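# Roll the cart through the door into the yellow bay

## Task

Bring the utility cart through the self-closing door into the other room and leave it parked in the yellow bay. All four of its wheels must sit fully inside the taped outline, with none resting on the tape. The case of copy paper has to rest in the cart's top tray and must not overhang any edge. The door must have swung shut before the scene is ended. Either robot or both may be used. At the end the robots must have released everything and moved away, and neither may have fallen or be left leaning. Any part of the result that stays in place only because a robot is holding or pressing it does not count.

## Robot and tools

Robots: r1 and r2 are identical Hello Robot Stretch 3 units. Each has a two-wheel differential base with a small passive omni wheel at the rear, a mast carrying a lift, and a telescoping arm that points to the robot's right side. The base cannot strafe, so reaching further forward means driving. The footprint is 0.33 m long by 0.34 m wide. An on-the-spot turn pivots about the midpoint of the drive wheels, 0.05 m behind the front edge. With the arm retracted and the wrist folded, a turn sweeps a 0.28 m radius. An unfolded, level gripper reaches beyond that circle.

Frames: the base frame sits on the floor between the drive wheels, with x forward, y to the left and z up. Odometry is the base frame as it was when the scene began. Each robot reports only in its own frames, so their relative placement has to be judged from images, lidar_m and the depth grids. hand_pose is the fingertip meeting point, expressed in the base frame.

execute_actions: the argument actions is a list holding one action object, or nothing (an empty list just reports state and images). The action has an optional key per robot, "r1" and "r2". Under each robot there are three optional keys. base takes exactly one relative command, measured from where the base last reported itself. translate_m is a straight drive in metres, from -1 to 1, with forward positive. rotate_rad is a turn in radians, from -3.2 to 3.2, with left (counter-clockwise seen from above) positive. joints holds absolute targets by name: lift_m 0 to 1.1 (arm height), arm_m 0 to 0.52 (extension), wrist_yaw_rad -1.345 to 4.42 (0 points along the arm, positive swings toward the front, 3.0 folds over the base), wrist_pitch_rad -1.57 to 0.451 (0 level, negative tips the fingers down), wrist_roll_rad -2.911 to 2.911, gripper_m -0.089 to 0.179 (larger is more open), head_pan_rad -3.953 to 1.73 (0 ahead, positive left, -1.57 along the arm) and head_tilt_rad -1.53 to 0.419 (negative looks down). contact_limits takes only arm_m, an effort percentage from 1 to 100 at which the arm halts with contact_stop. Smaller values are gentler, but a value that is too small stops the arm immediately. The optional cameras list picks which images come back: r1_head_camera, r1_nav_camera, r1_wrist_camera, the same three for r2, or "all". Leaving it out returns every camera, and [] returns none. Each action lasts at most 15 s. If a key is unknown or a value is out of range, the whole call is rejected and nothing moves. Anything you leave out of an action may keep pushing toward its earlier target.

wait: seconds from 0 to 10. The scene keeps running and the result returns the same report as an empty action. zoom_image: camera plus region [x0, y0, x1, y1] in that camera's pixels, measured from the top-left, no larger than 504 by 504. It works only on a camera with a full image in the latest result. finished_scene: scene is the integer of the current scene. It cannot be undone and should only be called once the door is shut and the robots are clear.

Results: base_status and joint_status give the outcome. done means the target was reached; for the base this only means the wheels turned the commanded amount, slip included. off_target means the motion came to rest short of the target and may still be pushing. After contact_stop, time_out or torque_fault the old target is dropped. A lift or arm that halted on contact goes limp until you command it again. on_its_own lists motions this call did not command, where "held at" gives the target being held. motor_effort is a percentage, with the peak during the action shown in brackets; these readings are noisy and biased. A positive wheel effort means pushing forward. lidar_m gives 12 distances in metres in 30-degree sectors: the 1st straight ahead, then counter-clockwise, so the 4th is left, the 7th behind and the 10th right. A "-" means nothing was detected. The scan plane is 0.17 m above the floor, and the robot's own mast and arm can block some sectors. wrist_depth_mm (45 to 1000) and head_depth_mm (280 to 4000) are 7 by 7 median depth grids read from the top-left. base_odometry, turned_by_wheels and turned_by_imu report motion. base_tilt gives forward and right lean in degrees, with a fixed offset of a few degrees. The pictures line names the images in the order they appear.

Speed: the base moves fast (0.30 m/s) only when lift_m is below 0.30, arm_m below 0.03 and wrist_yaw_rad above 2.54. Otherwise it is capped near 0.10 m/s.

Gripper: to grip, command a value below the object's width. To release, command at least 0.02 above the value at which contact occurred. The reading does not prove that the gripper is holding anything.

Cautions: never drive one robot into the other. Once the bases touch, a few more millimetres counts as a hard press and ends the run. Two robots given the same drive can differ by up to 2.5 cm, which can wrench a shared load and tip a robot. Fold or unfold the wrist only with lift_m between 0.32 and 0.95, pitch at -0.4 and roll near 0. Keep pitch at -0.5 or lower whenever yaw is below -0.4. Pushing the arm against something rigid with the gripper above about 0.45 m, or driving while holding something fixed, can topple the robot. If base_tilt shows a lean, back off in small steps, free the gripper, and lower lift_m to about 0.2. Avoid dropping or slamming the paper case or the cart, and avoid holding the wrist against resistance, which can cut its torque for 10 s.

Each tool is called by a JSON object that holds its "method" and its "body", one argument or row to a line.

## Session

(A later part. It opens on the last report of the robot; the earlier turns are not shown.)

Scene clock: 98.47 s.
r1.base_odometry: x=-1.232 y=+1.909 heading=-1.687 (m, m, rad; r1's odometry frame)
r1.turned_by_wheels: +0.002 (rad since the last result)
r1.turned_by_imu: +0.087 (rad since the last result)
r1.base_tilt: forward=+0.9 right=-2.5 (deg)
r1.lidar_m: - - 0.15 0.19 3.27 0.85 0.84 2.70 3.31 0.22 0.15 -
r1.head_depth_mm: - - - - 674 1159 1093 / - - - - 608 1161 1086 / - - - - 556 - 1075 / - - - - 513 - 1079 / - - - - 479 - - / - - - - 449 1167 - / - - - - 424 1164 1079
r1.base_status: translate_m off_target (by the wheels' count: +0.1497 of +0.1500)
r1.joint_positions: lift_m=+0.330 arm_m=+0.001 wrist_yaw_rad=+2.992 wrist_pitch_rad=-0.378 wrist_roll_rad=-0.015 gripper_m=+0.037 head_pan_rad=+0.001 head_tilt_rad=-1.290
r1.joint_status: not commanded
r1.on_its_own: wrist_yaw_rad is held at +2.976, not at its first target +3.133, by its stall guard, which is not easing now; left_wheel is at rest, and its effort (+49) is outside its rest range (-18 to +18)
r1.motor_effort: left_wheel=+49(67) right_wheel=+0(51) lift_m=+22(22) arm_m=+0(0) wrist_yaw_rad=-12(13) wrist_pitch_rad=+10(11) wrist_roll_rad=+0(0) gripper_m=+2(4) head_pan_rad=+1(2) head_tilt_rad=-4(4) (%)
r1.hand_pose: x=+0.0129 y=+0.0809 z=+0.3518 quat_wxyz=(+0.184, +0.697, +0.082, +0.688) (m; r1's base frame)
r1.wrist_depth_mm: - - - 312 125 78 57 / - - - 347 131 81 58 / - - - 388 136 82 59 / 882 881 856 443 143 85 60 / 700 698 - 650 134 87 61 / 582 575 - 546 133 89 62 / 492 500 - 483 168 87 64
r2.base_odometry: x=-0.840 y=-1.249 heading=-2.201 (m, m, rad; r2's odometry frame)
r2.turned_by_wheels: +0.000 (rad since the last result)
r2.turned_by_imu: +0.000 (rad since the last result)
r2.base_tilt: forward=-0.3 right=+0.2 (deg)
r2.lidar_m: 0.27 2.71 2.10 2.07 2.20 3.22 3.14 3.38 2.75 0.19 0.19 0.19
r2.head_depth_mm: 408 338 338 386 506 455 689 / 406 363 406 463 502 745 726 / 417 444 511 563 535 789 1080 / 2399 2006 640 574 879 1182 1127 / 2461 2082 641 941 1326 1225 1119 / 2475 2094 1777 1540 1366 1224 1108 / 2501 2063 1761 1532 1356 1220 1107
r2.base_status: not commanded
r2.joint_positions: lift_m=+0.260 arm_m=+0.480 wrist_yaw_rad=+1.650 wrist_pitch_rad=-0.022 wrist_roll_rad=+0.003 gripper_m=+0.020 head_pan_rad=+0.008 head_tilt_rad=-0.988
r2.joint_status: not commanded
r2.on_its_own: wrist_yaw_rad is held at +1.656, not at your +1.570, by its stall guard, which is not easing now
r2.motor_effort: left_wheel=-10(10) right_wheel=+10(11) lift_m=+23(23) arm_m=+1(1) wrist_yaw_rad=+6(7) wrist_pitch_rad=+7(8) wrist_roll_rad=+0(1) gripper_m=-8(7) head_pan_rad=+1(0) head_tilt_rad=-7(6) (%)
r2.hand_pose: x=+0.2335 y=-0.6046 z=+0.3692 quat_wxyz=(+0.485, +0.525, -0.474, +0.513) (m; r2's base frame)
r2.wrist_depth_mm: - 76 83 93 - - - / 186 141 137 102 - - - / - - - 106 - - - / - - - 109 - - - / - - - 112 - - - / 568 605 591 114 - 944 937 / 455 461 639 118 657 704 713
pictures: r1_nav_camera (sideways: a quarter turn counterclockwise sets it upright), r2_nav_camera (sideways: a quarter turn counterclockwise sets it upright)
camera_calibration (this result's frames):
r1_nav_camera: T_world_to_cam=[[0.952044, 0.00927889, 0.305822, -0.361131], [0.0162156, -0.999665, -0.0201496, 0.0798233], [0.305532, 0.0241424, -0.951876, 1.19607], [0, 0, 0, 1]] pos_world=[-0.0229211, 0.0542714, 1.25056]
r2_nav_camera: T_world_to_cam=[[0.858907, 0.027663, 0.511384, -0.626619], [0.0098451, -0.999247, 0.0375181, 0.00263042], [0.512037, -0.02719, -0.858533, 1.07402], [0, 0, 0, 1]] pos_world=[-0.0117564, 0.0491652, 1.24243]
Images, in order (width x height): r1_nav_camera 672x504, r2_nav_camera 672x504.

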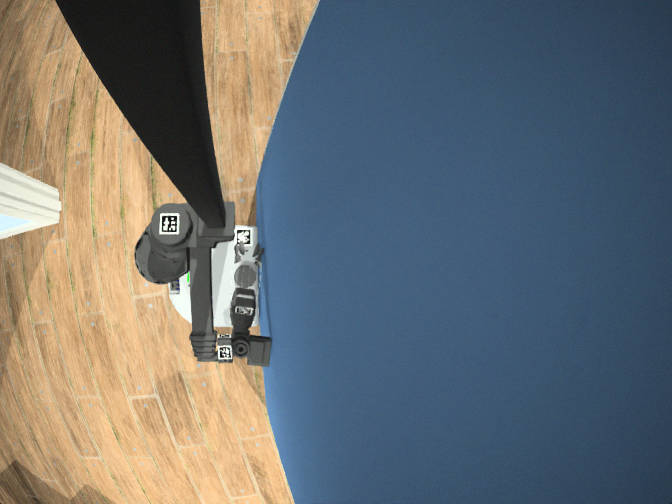

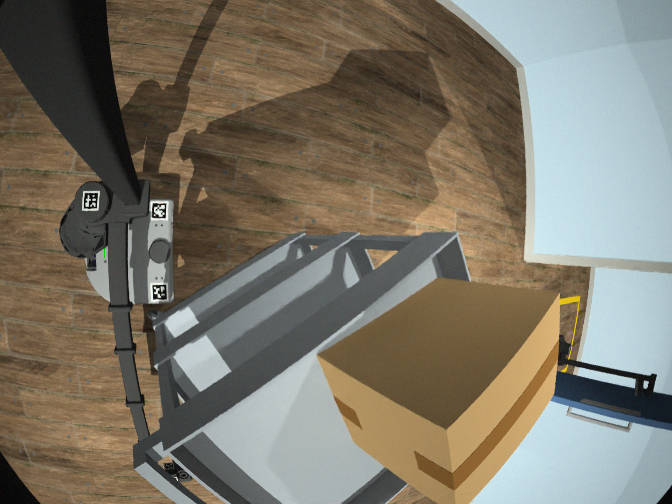

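{"method": "execute_actions", "body": {
  "actions": [
    {"r1":{"base":{"rotate_rad":0.35}},"r2":{"base":{"translate_m":-0.35},"joints":{"gripper_m":0.0}}}
  ],
  "cameras": []
}}

{"method": "execute_actions", "body": {
  "actions": [
    {"r1":{"base":{"translate_m":0.15}},"r2":{"base":{"rotate_rad":-0.7},"joints":{"arm_m":0.0,"wrist_yaw_rad":1.57}}}
  ],
  "cameras": ["r2_nav_camera"]
}}

{"method": "execute_actions", "body": {
  "actions": [
    {"r1":{"base":{"rotate_rad":0.35}},"r2":{"base":{"translate_m":-0.4}}}
  ],
  "cameras": []
}}

{"method": "execute_actions", "body": {
  "actions": [
    {"r1":{"base":{"translate_m":0.15}},"r2":{"base":{"rotate_rad":-0.5}}}
  ],
  "cameras": ["r1_nav_camera","r2_nav_camera"]
}}

Scene clock: 108.53 s.
r1.base_odometry: x=-1.232 y=+1.909 heading=-1.337 (m, m, rad; r1's odometry frame)
r1.turned_by_wheels: +0.349 (rad since the last result)
r1.turned_by_imu: +0.330 (rad since the last result)
r1.base_tilt: forward=+0.8 right=-2.4 (deg)
r1.lidar_m: - 0.15 0.16 3.23 3.27 0.84 2.68 2.97 1.85 0.19 0.15 -
r1.head_depth_mm: - - - - 380 1140 1095 / - - - - 414 1155 1085 / - - - - 473 - 1079 / - - - - 527 - 1076 / - - - - 607 - - / - - - - 917 1168 - / - - - 332 1215 1164 1077
r1.base_status: done
r1.joint_positions: lift_m=+0.330 arm_m=+0.001 wrist_yaw_rad=+2.958 wrist_pitch_rad=-0.377 wrist_roll_rad=-0.015 gripper_m=+0.037 head_pan_rad=+0.001 head_tilt_rad=-1.290
r1.joint_status: not commanded
r1.on_its_own: wrist_yaw_rad is held at +2.976, not at its first target +3.133, by its stall guard, which is not easing now; right_wheel is at rest, and its effort (+19) is outside its rest range (-18 to +18); wrist_yaw_rad is at rest, and its effort (+13) is outside its rest range (-12 to +12)
r1.motor_effort: left_wheel=-3(35) right_wheel=+19(37) lift_m=+21(21) arm_m=+0(0) wrist_yaw_rad=+13(13) wrist_pitch_rad=+10(10) wrist_roll_rad=+0(0) gripper_m=-1(3) head_pan_rad=+2(1) head_tilt_rad=-3(4) (%)
r1.hand_pose: x=+0.0206 y=+0.0797 z=+0.3520 quat_wxyz=(+0.195, +0.698, +0.070, +0.685) (m; r1's base frame)
r1.wrist_depth_mm: - - - - 323 149 96 / - - - - 322 149 96 / - - - - 325 149 97 / 894 - 859 836 326 149 97 / 702 679 719 669 279 150 96 / 582 572 - 565 305 150 97 / 499 497 - 503 326 139 97
r2.base_odometry: x=-0.634 y=-0.967 heading=-2.200 (m, m, rad; r2's odometry frame)
r2.turned_by_wheels: +0.000 (rad since the last result)
r2.turned_by_imu: +0.001 (rad since the last result)
r2.base_tilt: forward=-0.4 right=+0.1 (deg)
r2.lidar_m: 0.51 2.74 2.14 2.09 2.23 2.84 2.80 2.99 2.72 2.68 0.22 0.23
r2.head_depth_mm: 545 535 567 589 493 477 1108 / 2453 754 646 595 851 749 1112 / 2543 775 1031 999 1162 1139 1117 / 2542 2116 1781 1555 1376 1231 1126 / 2523 2094 1779 1541 1374 1228 1118 / 2507 2069 1769 1529 1360 1222 1112 / 2494 2058 1768 1534 1359 1223 1105
r2.base_status: done
r2.joint_positions: lift_m=+0.260 arm_m=+0.480 wrist_yaw_rad=+1.663 wrist_pitch_rad=-0.022 wrist_roll_rad=+0.003 gripper_m=+0.001 head_pan_rad=+0.008 head_tilt_rad=-0.988
r2.joint_status: all done
r2.on_its_own: wrist_yaw_rad is held at +1.656, not at your +1.570, by its stall guard, which is not easing now
r2.motor_effort: left_wheel=+5(14) right_wheel=-8(23) lift_m=+23(23) arm_m=+1(1) wrist_yaw_rad=-8(12) wrist_pitch_rad=+8(8) wrist_roll_rad=+0(0) gripper_m=-14(89) head_pan_rad=+0(0) head_tilt_rad=-6(7) (%)
r2.hand_pose: x=+0.2332 y=-0.6012 z=+0.3692 quat_wxyz=(+0.482, +0.528, -0.471, +0.517) (m; r2's base frame)
r2.wrist_depth_mm: 101 101 102 102 - - - / 163 139 136 111 - - - / - - - 113 - - - / - - - 116 - - - / - 731 735 119 - - - / 551 592 629 122 939 930 949 / 456 458 436 126 670 709 708
pictures: none
No camera images: the call's "cameras" was empty. Leave "cameras" out to get every camera's image.

Scene clock: 113.23 s.
r1.base_odometry: x=-1.198 y=+1.764 heading=-1.337 (m, m, rad; r1's odometry frame)
r1.turned_by_wheels: +0.001 (rad since the last result)
r1.turned_by_imu: -0.010 (rad since the last result)
r1.base_tilt: forward=+0.8 right=-2.4 (deg)
r1.lidar_m: - - 0.15 0.19 3.44 0.93 2.79 3.06 1.93 0.21 0.15 -
r1.head_depth_mm: - - - - 604 1159 1092 / - - - - 359 1156 1081 / - - - - 543 - 1082 / - - - - 520 - 1080 / - - - - 500 - - / - - - - 483 1172 - / - - - - 468 1166 1082
r1.base_status: translate_m off_target (by the wheels' count: +0.1496 of +0.1500)
r1.joint_positions: lift_m=+0.330 arm_m=+0.001 wrist_yaw_rad=+2.992 wrist_pitch_rad=-0.377 wrist_roll_rad=-0.014 gripper_m=+0.037 head_pan_rad=+0.001 head_tilt_rad=-1.291
r1.joint_status: not commanded
r1.on_its_own: wrist_yaw_rad is held at +2.976, not at its first target +3.133, by its stall guard, which is not easing now; left_wheel is at rest, and its effort (+48) is outside its rest range (-18 to +18); right_wheel is at rest, and its effort (+26) is outside its rest range (-18 to +18)
r1.motor_effort: left_wheel=+48(72) right_wheel=+26(49) lift_m=+19(21) arm_m=-1(1) wrist_yaw_rad=-12(15) wrist_pitch_rad=+10(11) wrist_roll_rad=+0(0) gripper_m=+3(3) head_pan_rad=+2(2) head_tilt_rad=-4(4) (%)
r1.hand_pose: x=+0.0130 y=+0.0809 z=+0.3521 quat_wxyz=(+0.184, +0.697, +0.082, +0.688) (m; r1's base frame)
r1.wrist_depth_mm: - - - - 125 77 56 / - - - - 130 79 57 / - - - - 135 81 58 / 883 883 879 779 142 83 59 / 707 704 - 653 134 86 60 / 583 586 - 542 132 88 61 / 499 501 - 493 166 85 62
r2.base_odometry: x=-0.634 y=-0.967 heading=-2.900 (m, m, rad; r2's odometry frame)
r2.turned_by_wheels: -0.700 (rad since the last result)
r2.turned_by_imu: -0.706 (rad since the last result)
r2.base_tilt: forward=-0.5 right=+0.2 (deg)
r2.lidar_m: 0.22 0.25 3.08 2.24 2.09 2.13 2.74 2.80 2.84 2.85 0.26 0.22
r2.head_depth_mm: 2590 783 663 575 504 443 1129 / 601 769 675 588 519 683 1139 / 430 507 645 585 509 775 1134 / 438 510 625 582 485 984 1125 / 449 535 638 581 470 1081 1120 / 469 563 649 578 460 1098 1112 / 2143 2005 640 575 487 1201 1109
r2.base_status: done
r2.joint_positions: lift_m=+0.260 arm_m=+0.000 wrist_yaw_rad=+1.474 wrist_pitch_rad=-0.024 wrist_roll_rad=+0.003 gripper_m=+0.001 head_pan_rad=+0.008 head_tilt_rad=-0.988
r2.joint_status: wrist_yaw_rad off_target (ended at +1.474, target +1.570); the others done
r2.on_its_own: wrist_yaw_rad is held at +1.500, not at your +1.570, by its stall guard, which is still easing
r2.motor_effort: left_wheel=+0(46) right_wheel=+0(52) lift_m=+24(24) arm_m=-5(5) wrist_yaw_rad=+31(68) wrist_pitch_rad=+8(8) wrist_roll_rad=+0(0) gripper_m=-15(18) head_pan_rad=-1(0) head_tilt_rad=-7(6) (%)
r2.hand_pose: x=+0.2330 y=-0.1701 z=+0.3686 quat_wxyz=(+0.529, +0.482, -0.518, +0.468) (m; r2's base frame)
r2.wrist_depth_mm: 110 107 103 100 - - - / 165 140 136 108 - - - / - - - 111 - - - / - - - 114 - - - / - 756 763 117 - - - / 530 595 618 120 - 932 935 / 449 454 435 123 647 710 709
pictures: r2_nav_camera (sideways: a quarter turn counterclockwise sets it upright)
camera_calibration (this result's frames):
r2_nav_camera: T_world_to_cam=[[0.858907, 0.0276628, 0.511384, -0.626619], [0.00984488, -0.999247, 0.0375181, 0.00263042], [0.512037, -0.0271901, -0.858533, 1.07402], [0, 0, 0, 1]] pos_world=[-0.0117564, 0.0491652, 1.24243]
Images, in order (width x height): r2_nav_camera 672x504.

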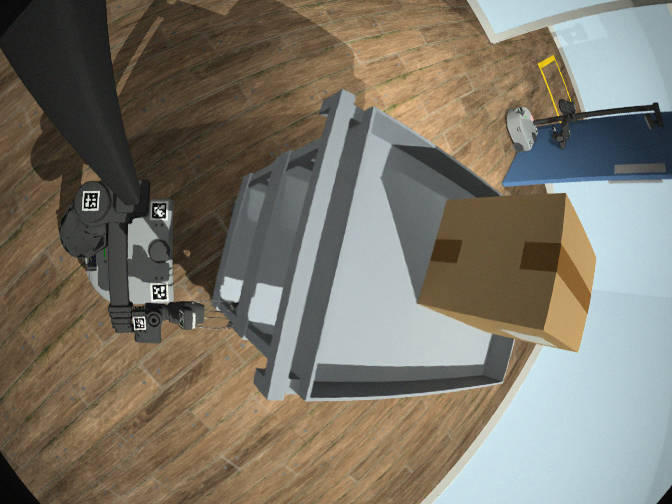

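Scene clock: 118.30 s.
r1.base_odometry: x=-1.198 y=+1.764 heading=-0.988 (m, m, rad; r1's odometry frame)
r1.turned_by_wheels: +0.348 (rad since the last result)
r1.turned_by_imu: +0.182 (rad since the last result)
r1.base_tilt: forward=+0.7 right=-2.5 (deg)
r1.lidar_m: - - 0.15 3.25 0.93 0.91 2.78 3.36 2.29 0.19 0.15 -
r1.head_depth_mm: - - - - 383 1149 1095 / - - - - 406 1160 1085 / - - - - 456 - 1080 / - - - - 536 - 1078 / - - - - 536 - - / - - - - 672 1173 - / - - - - 1204 1160 1081
r1.base_status: rotate_rad off_target (by the wheels' count: +0.3484 of +0.3500)
r1.joint_positions: lift_m=+0.330 arm_m=+0.001 wrist_yaw_rad=+2.974 wrist_pitch_rad=-0.377 wrist_roll_rad=-0.014 gripper_m=+0.037 head_pan_rad=+0.001 head_tilt_rad=-1.291
r1.joint_status: not commanded
r1.on_its_own: wrist_yaw_rad is held at +2.976, not at its first target +3.133, by its stall guard, which is not easing now; right_wheel is at rest, and its effort (+56) is outside its rest range (-18 to +18)
r1.motor_effort: left_wheel=-2(33) right_wheel=+56(56) lift_m=+19(19) arm_m=-1(1) wrist_yaw_rad=+1(12) wrist_pitch_rad=+9(10) wrist_roll_rad=+0(0) gripper_m=-1(3) head_pan_rad=+2(2) head_tilt_rad=-3(3) (%)
r1.hand_pose: x=+0.0171 y=+0.0802 z=+0.3521 quat_wxyz=(+0.190, +0.698, +0.075, +0.686) (m; r1's base frame)
r1.wrist_depth_mm: - - - - 259 129 86 / - - - - 263 130 86 / - - - - 269 131 87 / 875 846 873 830 271 132 87 / 704 699 - 682 237 133 87 / 580 577 - 562 259 134 88 / 493 491 - 501 282 125 88
r2.base_odometry: x=-0.245 y=-0.871 heading=-2.900 (m, m, rad; r2's odometry frame)
r2.turned_by_wheels: +0.000 (rad since the last result)
r2.turned_by_imu: -0.001 (rad since the last result)
r2.base_tilt: forward=-0.4 right=+0.2 (deg)
r2.lidar_m: 0.24 0.29 2.92 1.99 1.87 1.90 2.43 2.47 2.51 3.13 2.91 0.23
r2.head_depth_mm: 703 786 677 585 529 1203 1128 / 460 636 672 586 520 675 1124 / 444 520 632 585 483 789 1140 / 469 554 641 581 463 1065 1125 / 497 595 665 580 497 1133 1119 / 543 690 663 578 555 1192 1110 / 2493 2057 634 562 830 1223 1107
r2.base_status: done
r2.joint_positions: lift_m=+0.260 arm_m=+0.000 wrist_yaw_rad=+1.513 wrist_pitch_rad=-0.023 wrist_roll_rad=+0.003 gripper_m=+0.001 head_pan_rad=+0.008 head_tilt_rad=-0.988
r2.joint_status: not commanded
r2.on_its_own: wrist_yaw_rad is held at +1.500, not at your +1.570, by its stall guard, which is not easing now; wrist_yaw_rad is at rest, and its effort (-14) is outside its rest range (-12 to +12)
r2.motor_effort: left_wheel=+6(8) right_wheel=-8(19) lift_m=+24(23) arm_m=-2(5) wrist_yaw_rad=-14(31) wrist_pitch_rad=+8(8) wrist_roll_rad=+0(0) gripper_m=-15(16) head_pan_rad=+0(0) head_tilt_rad=-6(7) (%)
r2.hand_pose: x=+0.2338 y=-0.1600 z=+0.3688 quat_wxyz=(+0.519, +0.492, -0.509, +0.479) (m; r2's base frame)
r2.wrist_depth_mm: 132 122 111 103 319 - - / 140 137 132 112 366 - - / - - 777 116 - - - / - - - 119 - - - / - - 804 122 - - - / 502 559 597 125 912 940 953 / 434 456 437 128 632 706 714
pictures: none
No camera images: the call's "cameras" was empty. Leave "cameras" out to get every camera's image.

Scene clock: 121.23 s.
r1.base_odometry: x=-1.115 y=+1.639 heading=-0.987 (m, m, rad; r1's odometry frame)
r1.turned_by_wheels: +0.001 (rad since the last result)
r1.turned_by_imu: -0.181 (rad since the last result)
r1.base_tilt: forward=+0.8 right=-2.4 (deg)
r1.lidar_m: - - 0.15 0.19 3.42 0.94 2.79 3.05 2.41 0.21 0.15 -
r1.head_depth_mm: - - - - 583 1156 1097 / - - - - 555 1159 1085 / - - - - 531 - 1079 / - - - - 510 - 1080 / - - - - 492 - - / - - - - 476 1173 - / - - - - 462 1164 1080
r1.base_status: translate_m off_target (by the wheels' count: +0.1497 of +0.1500)
r1.joint_positions: lift_m=+0.330 arm_m=+0.001 wrist_yaw_rad=+2.992 wrist_pitch_rad=-0.377 wrist_roll_rad=-0.013 gripper_m=+0.037 head_pan_rad=+0.002 head_tilt_rad=-1.291
r1.joint_status: not commanded
r1.on_its_own: wrist_yaw_rad is held at +2.976, not at its first target +3.133, by its stall guard, which is not easing now; left_wheel is at rest, and its effort (+48) is outside its rest range (-18 to +18); right_wheel is at rest, and its effort (+22) is outside its rest range (-18 to +18); wrist_yaw_rad is at rest, and its effort (-13) is outside its rest range (-12 to +12)
r1.motor_effort: left_wheel=+48(77) right_wheel=+22(62) lift_m=+20(22) arm_m=-1(1) wrist_yaw_rad=-13(16) wrist_pitch_rad=+10(11) wrist_roll_rad=+0(1) gripper_m=+3(3) head_pan_rad=+1(2) head_tilt_rad=-3(4) (%)
r1.hand_pose: x=+0.0128 y=+0.0809 z=+0.3520 quat_wxyz=(+0.184, +0.698, +0.082, +0.688) (m; r1's base frame)
r1.wrist_depth_mm: - - - - 125 77 56 / - - - - 130 79 57 / - - - - 136 81 58 / 899 873 874 765 142 84 59 / 706 693 - 651 133 86 60 / 580 575 - 547 132 88 61 / 495 497 - 499 167 85 62
r2.base_odometry: x=-0.245 y=-0.871 heading=+2.883 (m, m, rad; r2's odometry frame)
r2.turned_by_wheels: -0.500 (rad since the last result)
r2.turned_by_imu: -0.504 (rad since the last result)
r2.base_tilt: forward=-0.4 right=+0.2 (deg)
r2.lidar_m: 0.15 0.15 0.17 2.84 1.97 1.86 1.90 2.47 2.47 2.52 3.10 0.17
r2.head_depth_mm: 2585 2126 1815 1563 476 466 1129 / 2593 2121 1812 555 519 494 1126 / 2543 2116 644 586 517 440 1133 / 2554 766 669 582 516 428 1104 / 2525 763 653 579 514 469 1083 / 396 400 489 568 512 473 919 / 393 394 479 565 511 465 724
r2.base_status: done
r2.joint_positions: lift_m=+0.260 arm_m=+0.000 wrist_yaw_rad=+1.510 wrist_pitch_rad=-0.024 wrist_roll_rad=+0.003 gripper_m=+0.001 head_pan_rad=+0.008 head_tilt_rad=-0.988
r2.joint_status: not commanded
r2.on_its_own: wrist_yaw_rad is held at +1.500, not at your +1.570, by its stall guard, which is not easing now
r2.motor_effort: left_wheel=+6(17) right_wheel=-8(23) lift_m=+24(24) arm_m=-1(2) wrist_yaw_rad=-10(39) wrist_pitch_rad=+8(8) wrist_roll_rad=+0(0) gripper_m=-13(18) head_pan_rad=+0(0) head_tilt_rad=-6(6) (%)
r2.hand_pose: x=+0.2338 y=-0.1607 z=+0.3687 quat_wxyz=(+0.520, +0.491, -0.510, +0.478) (m; r2's base frame)
r2.wrist_depth_mm: 85 89 96 104 - - - / 184 137 134 112 - - - / - - - 117 - - - / - - - 120 - - - / - - - 123 - - - / 594 599 617 126 - 943 933 / 454 457 417 129 675 711 713
pictures: r1_nav_camera (sideways: a quarter turn counterclockwise sets it upright), r2_nav_camera (sideways: a quarter turn counterclockwise sets it upright)
camera_calibration (this result's frames):
r1_nav_camera: T_world_to_cam=[[0.952445, 0.009766, 0.304553, -0.359482], [0.0166994, -0.999657, -0.0201694, 0.079846], [0.304252, 0.0242961, -0.952282, 1.19661], [0, 0, 0, 1]] pos_world=[-0.0230171, 0.0542564, 1.2506]
r2_nav_camera: T_world_to_cam=[[0.858999, 0.0276635, 0.511229, -0.626418], [0.00985158, -0.999247, 0.0375178, 0.00263075], [0.511882, -0.0271914, -0.858626, 1.07414], [0, 0, 0, 1]] pos_world=[-0.0117671, 0.0491651, 1.24243]
Images, in order (width x height): r1_nav_camera 672x504, r2_nav_camera 672x504.

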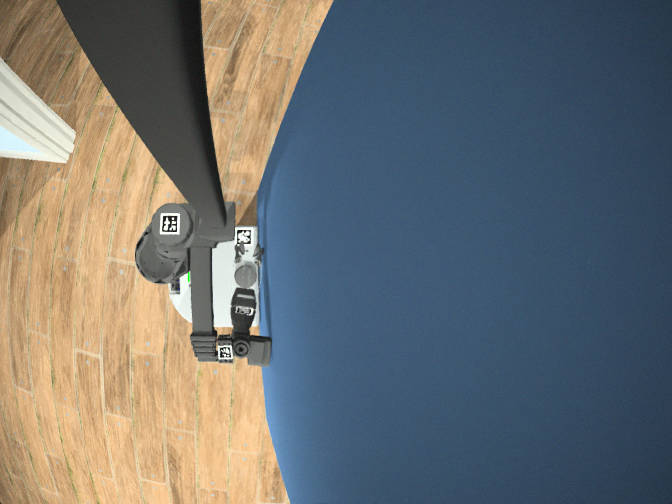

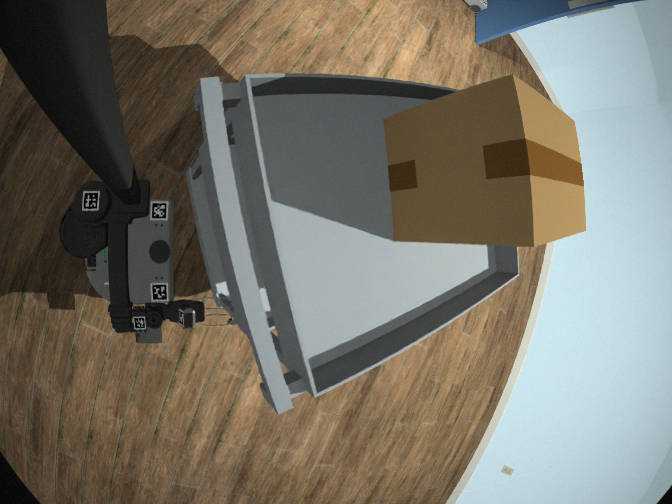

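{"method": "execute_actions", "body": {
  "actions": [
    {"r1":{"base":{"translate_m":-0.14}},"r2":{"base":{"translate_m":-0.45}}}
  ],
  "cameras": []
}}

{"method": "execute_actions", "body": {
  "actions": [
    {"r1":{"base":{"rotate_rad":-1.4}},"r2":{"base":{"rotate_rad":-0.6}}}
  ],
  "cameras": []
}}

{"method": "execute_actions", "body": {
  "actions": [
    {"r1":{"base":{"translate_m":0.4}},"r2":{"base":{"translate_m":-0.45}}}
  ],
  "cameras": []
}}

{"method": "execute_actions", "body": {
  "actions": [
    {"r2":{"base":{"rotate_rad":-0.6}}}
  ],
  "cameras": []
}}

{"method": "execute_actions", "body": {
  "actions": [
    {"r2":{"base":{"translate_m":-0.45}}}
  ],
  "cameras": ["r1_nav_camera","r2_nav_camera"]
}}

Scene clock: 132.40 s.
r1.base_odometry: x=-1.192 y=+1.756 heading=-0.988 (m, m, rad; r1's odometry frame)
r1.turned_by_wheels: +0.000 (rad since the last result)
r1.turned_by_imu: +0.000 (rad since the last result)
r1.base_tilt: forward=+0.8 right=-2.5 (deg)
r1.lidar_m: - 0.15 0.19 3.26 3.24 0.82 2.65 2.92 2.75 0.19 0.15 -
r1.head_depth_mm: - - - - 383 1139 1095 / - - - - 408 1152 1084 / - - - - 479 - 1081 / - - - - 579 - 1078 / - - - 311 789 - - / - - - 345 1209 1170 - / - - - 376 1223 1166 1080
r1.base_status: done
r1.joint_positions: lift_m=+0.330 arm_m=+0.001 wrist_yaw_rad=+2.966 wrist_pitch_rad=-0.377 wrist_roll_rad=-0.013 gripper_m=+0.037 head_pan_rad=+0.002 head_tilt_rad=-1.291
r1.joint_status: not commanded
r1.on_its_own: wrist_yaw_rad is held at +2.976, not at its first target +3.133, by its stall guard, which is not easing now
r1.motor_effort: left_wheel=+1(32) right_wheel=+16(22) lift_m=+20(20) arm_m=+0(1) wrist_yaw_rad=+7(13) wrist_pitch_rad=+10(10) wrist_roll_rad=-1(0) gripper_m=-1(4) head_pan_rad=+1(1) head_tilt_rad=-4(3) (%)
r1.hand_pose: x=+0.0187 y=+0.0800 z=+0.3520 quat_wxyz=(+0.193, +0.699, +0.073, +0.685) (m; r1's base frame)
r1.wrist_depth_mm: - - - - - 185 115 / - - - - - 184 115 / - - - - - 183 114 / 879 - 856 838 446 181 114 / 711 700 707 682 361 180 113 / 582 581 - 568 394 179 113 / 494 493 - 497 428 164 112
r2.base_odometry: x=+0.190 y=-0.986 heading=+2.884 (m, m, rad; r2's odometry frame)
r2.turned_by_wheels: +0.000 (rad since the last result)
r2.turned_by_imu: -0.001 (rad since the last result)
r2.base_tilt: forward=-0.5 right=+0.1 (deg)
r2.lidar_m: 0.23 0.27 3.50 2.23 1.54 1.45 1.48 1.93 2.27 2.32 3.01 0.23
r2.head_depth_mm: 2584 795 663 577 514 1208 1127 / 578 755 674 587 512 709 1127 / 441 521 644 585 493 789 1132 / 447 530 631 582 461 1031 1129 / 468 559 647 580 469 1096 1125 / 492 594 660 577 504 1171 1111 / 2358 2012 645 575 547 1202 1109
r2.base_status: done
r2.joint_positions: lift_m=+0.260 arm_m=+0.000 wrist_yaw_rad=+1.507 wrist_pitch_rad=-0.023 wrist_roll_rad=+0.003 gripper_m=+0.001 head_pan_rad=+0.008 head_tilt_rad=-0.988
r2.joint_status: not commanded
r2.on_its_own: wrist_yaw_rad is held at +1.500, not at your +1.570, by its stall guard, which is not easing now
r2.motor_effort: left_wheel=+7(8) right_wheel=-8(20) lift_m=+24(24) arm_m=+0(1) wrist_yaw_rad=-8(28) wrist_pitch_rad=+8(8) wrist_roll_rad=-1(0) gripper_m=-15(15) head_pan_rad=+0(0) head_tilt_rad=-7(6) (%)
r2.hand_pose: x=+0.2337 y=-0.1614 z=+0.3687 quat_wxyz=(+0.521, +0.491, -0.510, +0.477) (m; r2's base frame)
r2.wrist_depth_mm: 126 120 113 107 - - - / 141 137 134 116 - - - / - - - 120 - - - / - - - 123 - - - / - - 790 127 - - - / 534 584 619 129 933 925 935 / 446 457 437 133 652 704 710
pictures: none
No camera images: the call's "cameras" was empty. Leave "cameras" out to get every camera's image.

Scene clock: 136.30 s.
r1.base_odometry: x=-1.193 y=+1.756 heading=-2.386 (m, m, rad; r1's odometry frame)
r1.turned_by_wheels: -1.399 (rad since the last result)
r1.turned_by_imu: -0.962 (rad since the last result)
r1.base_tilt: forward=+0.8 right=-2.5 (deg)
r1.lidar_m: 0.15 - 0.15 0.18 0.37 3.22 0.80 0.75 2.59 2.97 2.90 0.23
r1.head_depth_mm: - 343 613 1300 1234 1159 1092 / - 308 448 1119 1232 1159 1088 / - - 355 666 1230 - 1083 / - - 314 475 1202 - 1084 / - - - 369 716 - - / - - - 322 506 1053 - / - - - - 387 790 1082
r1.base_status: rotate_rad off_target (by the wheels' count: -1.3986 of -1.4000)
r1.joint_positions: lift_m=+0.330 arm_m=+0.001 wrist_yaw_rad=+2.978 wrist_pitch_rad=-0.375 wrist_roll_rad=-0.013 gripper_m=+0.037 head_pan_rad=+0.002 head_tilt_rad=-1.293
r1.joint_status: not commanded
r1.on_its_own: wrist_yaw_rad is held at +2.976, not at its first target +3.133, by its stall guard, which is not easing now; left_wheel is at rest, and its effort (+43) is outside its rest range (-18 to +18)
r1.motor_effort: left_wheel=+43(80) right_wheel=-3(16) lift_m=+21(20) arm_m=-1(1) wrist_yaw_rad=-2(14) wrist_pitch_rad=+9(11) wrist_roll_rad=-1(1) gripper_m=-1(2) head_pan_rad=+1(1) head_tilt_rad=-3(3) (%)
r1.hand_pose: x=+0.0162 y=+0.0806 z=+0.3523 quat_wxyz=(+0.188, +0.698, +0.076, +0.686) (m; r1's base frame)
r1.wrist_depth_mm: - - 273 207 167 140 120 / - - 304 225 179 148 126 / - - 333 246 192 157 133 / 893 855 373 271 206 167 139 / 711 708 - 305 213 179 147 / 589 580 - 344 251 191 157 / 497 494 - 363 273 199 167
r2.base_odometry: x=+0.190 y=-0.986 heading=+2.284 (m, m, rad; r2's odometry frame)
r2.turned_by_wheels: -0.600 (rad since the last result)
r2.turned_by_imu: -0.605 (rad since the last result)
r2.base_tilt: forward=-0.4 right=+0.2 (deg)
r2.lidar_m: 0.15 - 0.15 0.22 2.45 1.59 1.46 1.47 1.81 2.27 2.29 0.16
r2.head_depth_mm: 2602 2122 1825 1580 473 460 1127 / 2544 2140 1805 553 519 497 1138 / 2556 2107 637 585 517 439 1122 / 2552 762 668 582 516 477 1084 / 2533 764 666 580 514 469 545 / 2448 409 473 558 511 460 362 / 393 370 446 546 511 459 391
r2.base_status: done
r2.joint_positions: lift_m=+0.260 arm_m=+0.000 wrist_yaw_rad=+1.505 wrist_pitch_rad=-0.023 wrist_roll_rad=+0.003 gripper_m=+0.001 head_pan_rad=+0.008 head_tilt_rad=-0.988
r2.joint_status: not commanded
r2.on_its_own: wrist_yaw_rad is held at +1.500, not at your +1.570, by its stall guard, which is not easing now
r2.motor_effort: left_wheel=+6(17) right_wheel=-6(22) lift_m=+24(24) arm_m=+0(1) wrist_yaw_rad=-5(42) wrist_pitch_rad=+8(8) wrist_roll_rad=+0(0) gripper_m=-15(18) head_pan_rad=-1(1) head_tilt_rad=-6(6) (%)
r2.hand_pose: x=+0.2337 y=-0.1618 z=+0.3687 quat_wxyz=(+0.521, +0.490, -0.511, +0.476) (m; r2's base frame)
r2.wrist_depth_mm: 82 87 96 108 - - - / 184 137 134 117 - - - / - - - 123 - - - / - - - 126 - - - / - - - 130 - - - / 577 601 583 133 - 940 938 / 454 456 418 137 656 713 701
pictures: none
No camera images: the call's "cameras" was empty. Leave "cameras" out to get every camera's image.

Scene clock: 143.40 s.
r1.base_odometry: x=-1.483 y=+1.481 heading=-2.385 (m, m, rad; r1's odometry frame)
r1.turned_by_wheels: +0.001 (rad since the last result)
r1.turned_by_imu: +0.701 (rad since the last result)
r1.base_tilt: forward=+0.9 right=-2.4 (deg)
r1.lidar_m: - - 0.15 0.18 3.43 0.97 1.29 2.81 3.11 3.14 0.19 0.15
r1.head_depth_mm: - - - 383 1213 1162 1093 / - - - 339 1202 1160 1086 / - - - 315 829 - 1082 / - - - - 582 - 1082 / - - - - 459 - - / - - - - 416 1171 - / - - - - 383 1147 1084
r1.base_status: translate_m off_target (by the wheels' count: +0.3999 of +0.4000)
r1.joint_positions: lift_m=+0.330 arm_m=+0.001 wrist_yaw_rad=+2.975 wrist_pitch_rad=-0.375 wrist_roll_rad=-0.013 gripper_m=+0.037 head_pan_rad=+0.003 head_tilt_rad=-1.292
r1.joint_status: not commanded
r1.on_its_own: wrist_yaw_rad is held at +2.976, not at its first target +3.133, by its stall guard, which is not easing now; left_wheel is at rest, and its effort (+25) is outside its rest range (-18 to +18)
r1.motor_effort: left_wheel=+25(80) right_wheel=-2(41) lift_m=+21(21) arm_m=+0(1) wrist_yaw_rad=+0(2) wrist_pitch_rad=+9(10) wrist_roll_rad=+0(0) gripper_m=-1(0) head_pan_rad=+0(1) head_tilt_rad=-3(3) (%)
r1.hand_pose: x=+0.0167 y=+0.0805 z=+0.3524 quat_wxyz=(+0.189, +0.698, +0.075, +0.686) (m; r1's base frame)
r1.wrist_depth_mm: - - - 225 146 108 85 / - - - 244 155 113 88 / - - - 268 164 118 91 / 886 849 848 299 173 123 95 / 709 706 - 339 171 129 98 / 584 580 - 384 200 135 102 / 497 493 - 397 221 135 106
r2.base_odometry: x=+0.484 y=-1.326 heading=+2.284 (m, m, rad; r2's odometry frame)
r2.turned_by_wheels: +0.000 (rad since the last result)
r2.turned_by_imu: -0.001 (rad since the last result)
r2.base_tilt: forward=-0.4 right=+0.2 (deg)
r2.lidar_m: 0.24 0.29 3.25 3.50 1.70 1.10 1.01 1.01 1.26 2.34 2.36 0.24
r2.head_depth_mm: 2580 799 676 577 487 1214 1128 / 547 754 675 587 493 1186 1129 / 444 529 645 585 468 811 1132 / 463 548 641 582 464 1081 1123 / 485 579 654 579 497 1110 1123 / 511 637 663 577 543 1173 1106 / 2468 2069 642 575 773 1218 1109
r2.base_status: done
r2.joint_positions: lift_m=+0.260 arm_m=+0.000 wrist_yaw_rad=+1.506 wrist_pitch_rad=-0.024 wrist_roll_rad=+0.003 gripper_m=+0.001 head_pan_rad=+0.008 head_tilt_rad=-0.988
r2.joint_status: not commanded
r2.on_its_own: wrist_yaw_rad is held at +1.500, not at your +1.570, by its stall guard, which is not easing now
r2.motor_effort: left_wheel=+6(9) right_wheel=-8(18) lift_m=+24(24) arm_m=-1(0) wrist_yaw_rad=-8(25) wrist_pitch_rad=+8(8) wrist_roll_rad=-1(0) gripper_m=-16(16) head_pan_rad=+0(0) head_tilt_rad=-6(6) (%)
r2.hand_pose: x=+0.2337 y=-0.1616 z=+0.3687 quat_wxyz=(+0.521, +0.490, -0.511, +0.477) (m; r2's base frame)
r2.wrist_depth_mm: 139 132 123 116 - - - / 144 138 134 124 - - - / - - - 129 - - - / - - - 133 - - - / - - 808 136 - - - / 525 567 647 139 926 925 926 / 443 457 439 143 652 698 710
pictures: none
No camera images: the call's "cameras" was empty. Leave "cameras" out to get every camera's image.

Scene clock: 145.30 s.
r1.base_odometry: x=-1.483 y=+1.481 heading=-2.385 (m, m, rad; r1's odometry frame)
r1.turned_by_wheels: +0.000 (rad since the last result)
r1.turned_by_imu: +0.000 (rad since the last result)
r1.base_tilt: forward=+0.9 right=-2.3 (deg)
r1.lidar_m: - - 0.15 0.18 3.42 0.97 1.29 2.81 3.23 3.23 0.19 0.15
r1.head_depth_mm: - - - 382 1213 1157 1093 / - - - 339 1201 1159 1087 / - - - 315 833 - 1082 / - - - - 582 - 1077 / - - - - 458 - - / - - - - 416 1178 - / - - - - 383 1149 1078
r1.base_status: not commanded
r1.joint_positions: lift_m=+0.330 arm_m=+0.001 wrist_yaw_rad=+2.975 wrist_pitch_rad=-0.375 wrist_roll_rad=-0.013 gripper_m=+0.037 head_pan_rad=+0.003 head_tilt_rad=-1.292
r1.joint_status: not commanded
r1.on_its_own: wrist_yaw_rad is held at +2.976, not at its first target +3.133, by its stall guard, which is not easing now; left_wheel is at rest, and its effort (+25) is outside its rest range (-18 to +18)
r1.motor_effort: left_wheel=+25(24) right_wheel=-3(2) lift_m=+21(21) arm_m=-1(0) wrist_yaw_rad=+1(0) wrist_pitch_rad=+9(9) wrist_roll_rad=-1(0) gripper_m=+0(0) head_pan_rad=+0(0) head_tilt_rad=-3(2) (%)
r1.hand_pose: x=+0.0167 y=+0.0805 z=+0.3524 quat_wxyz=(+0.189, +0.698, +0.075, +0.686) (m; r1's base frame)
r1.wrist_depth_mm: - - - 224 146 108 85 / - - - 245 154 112 88 / - - - 270 164 117 91 / 885 855 824 301 173 123 95 / 700 700 - 338 171 129 98 / 584 581 - 390 200 135 102 / 498 496 - 403 221 135 106
r2.base_odometry: x=+0.484 y=-1.326 heading=+1.684 (m, m, rad; r2's odometry frame)
r2.turned_by_wheels: -0.600 (rad since the last result)
r2.turned_by_imu: -0.605 (rad since the last result)
r2.base_tilt: forward=-0.5 right=+0.2 (deg)
r2.lidar_m: 0.15 0.15 0.16 0.24 3.50 1.90 1.14 1.01 1.01 1.20 2.17 0.18
r2.head_depth_mm: 2399 2122 1805 1569 473 1208 1125 / 2475 2113 1802 554 520 682 1131 / 2543 2102 630 584 517 467 1135 / 2540 764 666 583 515 429 1110 / 2496 766 665 581 515 475 1083 / 2452 428 496 566 512 467 718 / 393 387 466 555 511 459 411
r2.base_status: done
r2.joint_positions: lift_m=+0.260 arm_m=+0.000 wrist_yaw_rad=+1.507 wrist_pitch_rad=-0.024 wrist_roll_rad=+0.003 gripper_m=+0.001 head_pan_rad=+0.008 head_tilt_rad=-0.988
r2.joint_status: not commanded
r2.on_its_own: wrist_yaw_rad is held at +1.500, not at your +1.570, by its stall guard, which is not easing now
r2.motor_effort: left_wheel=+6(17) right_wheel=-7(21) lift_m=+24(24) arm_m=+0(0) wrist_yaw_rad=-8(39) wrist_pitch_rad=+8(8) wrist_roll_rad=-1(0) gripper_m=-14(18) head_pan_rad=+1(0) head_tilt_rad=-6(6) (%)
r2.hand_pose: x=+0.2337 y=-0.1613 z=+0.3687 quat_wxyz=(+0.521, +0.491, -0.510, +0.477) (m; r2's base frame)
r2.wrist_depth_mm: 94 100 111 124 - - - / 184 138 134 132 - - - / - - - 139 - - - / - - - 143 - - - / - - - 146 - - - / 584 596 571 147 923 936 939 / 451 455 419 153 672 711 711
pictures: none
No camera images: the call's "cameras" was empty. Leave "cameras" out to get every camera's image.

Scene clock: 151.07 s.
r1.base_odometry: x=-1.483 y=+1.481 heading=-2.385 (m, m, rad; r1's odometry frame)
r1.turned_by_wheels: +0.000 (rad since the last result)
r1.turned_by_imu: +0.001 (rad since the last result)
r1.base_tilt: forward=+0.9 right=-2.4 (deg)
r1.lidar_m: - - 0.15 0.18 3.40 0.97 1.30 2.81 3.22 3.23 0.19 0.15
r1.head_depth_mm: - - - 382 1210 1160 1095 / - - - 339 1199 1159 1083 / - - - 315 832 - 1085 / - - - - 582 - 1078 / - - - - 458 - - / - - - - 416 1169 - / - - - - 383 1144 1082
r1.base_status: not commanded
r1.joint_positions: lift_m=+0.330 arm_m=+0.001 wrist_yaw_rad=+2.975 wrist_pitch_rad=-0.375 wrist_roll_rad=-0.013 gripper_m=+0.037 head_pan_rad=+0.003 head_tilt_rad=-1.292
r1.joint_status: not commanded
r1.on_its_own: wrist_yaw_rad is held at +2.976, not at its first target +3.133, by its stall guard, which is not easing now; left_wheel is at rest, and its effort (+25) is outside its rest range (-18 to +18)
r1.motor_effort: left_wheel=+25(25) right_wheel=-2(1) lift_m=+21(21) arm_m=+0(1) wrist_yaw_rad=+0(0) wrist_pitch_rad=+9(9) wrist_roll_rad=-1(0) gripper_m=-1(0) head_pan_rad=+0(0) head_tilt_rad=-3(3) (%)
r1.hand_pose: x=+0.0167 y=+0.0805 z=+0.3524 quat_wxyz=(+0.189, +0.698, +0.075, +0.686) (m; r1's base frame)
r1.wrist_depth_mm: - - - 224 146 108 85 / - - - 245 154 113 88 / - - - 269 164 118 91 / 888 844 858 299 174 123 95 / 699 699 - 340 171 129 98 / 584 577 - 390 201 135 102 / 500 498 - 395 221 135 106
r2.base_odometry: x=+0.535 y=-1.773 heading=+1.685 (m, m, rad; r2's odometry frame)
r2.turned_by_wheels: +0.000 (rad since the last result)
r2.turned_by_imu: -0.002 (rad since the last result)
r2.base_tilt: forward=-0.3 right=+0.1 (deg)
r2.lidar_m: 0.57 0.56 4.11 3.23 3.19 1.29 0.77 0.68 0.68 0.80 1.45 2.65
r2.head_depth_mm: 2571 2131 1807 1565 1385 1247 1129 / 2562 730 1798 1568 1384 1239 1139 / 2548 705 1067 1342 1385 1238 1132 / 918 785 1098 1300 1353 1232 1124 / 895 780 1074 1030 1324 1229 1122 / 761 777 1047 1002 1298 1220 1113 / 742 772 640 1454 1358 1217 1108
r2.base_status: done
r2.joint_positions: lift_m=+0.260 arm_m=+0.000 wrist_yaw_rad=+1.502 wrist_pitch_rad=-0.023 wrist_roll_rad=+0.003 gripper_m=+0.000 head_pan_rad=+0.008 head_tilt_rad=-0.988
r2.joint_status: not commanded
r2.on_its_own: wrist_yaw_rad is held at +1.500, not at your +1.570, by its stall guard, which is not easing now
r2.motor_effort: left_wheel=+5(7) right_wheel=-4(12) lift_m=+24(24) arm_m=+0(1) wrist_yaw_rad=-2(17) wrist_pitch_rad=+8(8) wrist_roll_rad=+0(0) gripper_m=-2(14) head_pan_rad=+0(0) head_tilt_rad=-7(6) (%)
r2.hand_pose: x=+0.2336 y=-0.1626 z=+0.3688 quat_wxyz=(+0.522, +0.489, -0.512, +0.476) (m; r2's base frame)
r2.wrist_depth_mm: - - - - - - - / 421 463 512 - - - - / - - - - - - - / - - - - - - - / 858 868 875 - - - - / 471 509 554 - 943 934 928 / 469 631 690 663 708 712 712
pictures: r1_nav_camera (sideways: a quarter turn counterclockwise sets it upright), r2_nav_camera (sideways: a quarter turn counterclockwise sets it upright)
camera_calibration (this result's frames):
r1_nav_camera: T_world_to_cam=[[0.952848, 0.0110308, 0.303248, -0.357784], [0.0179979, -0.999634, -0.0201897, 0.0798645], [0.302914, 0.0246955, -0.952698, 1.19716], [0, 0, 0, 1]] pos_world=[-0.0231593, 0.0542175, 1.25064]
r2_nav_camera: T_world_to_cam=[[0.858999, 0.0276636, 0.511229, -0.626418], [0.00985164, -0.999247, 0.0375178, 0.00263075], [0.511882, -0.0271914, -0.858625, 1.07414], [0, 0, 0, 1]] pos_world=[-0.0117671, 0.0491651, 1.24243]
Images, in order (width x height): r1_nav_camera 672x504, r2_nav_camera 672x504.

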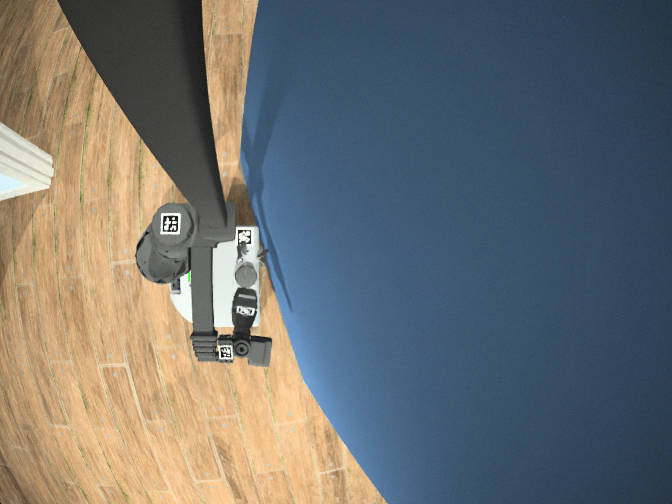

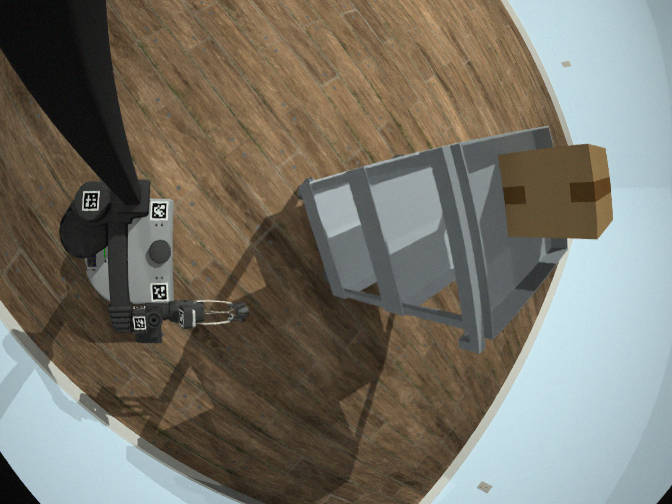

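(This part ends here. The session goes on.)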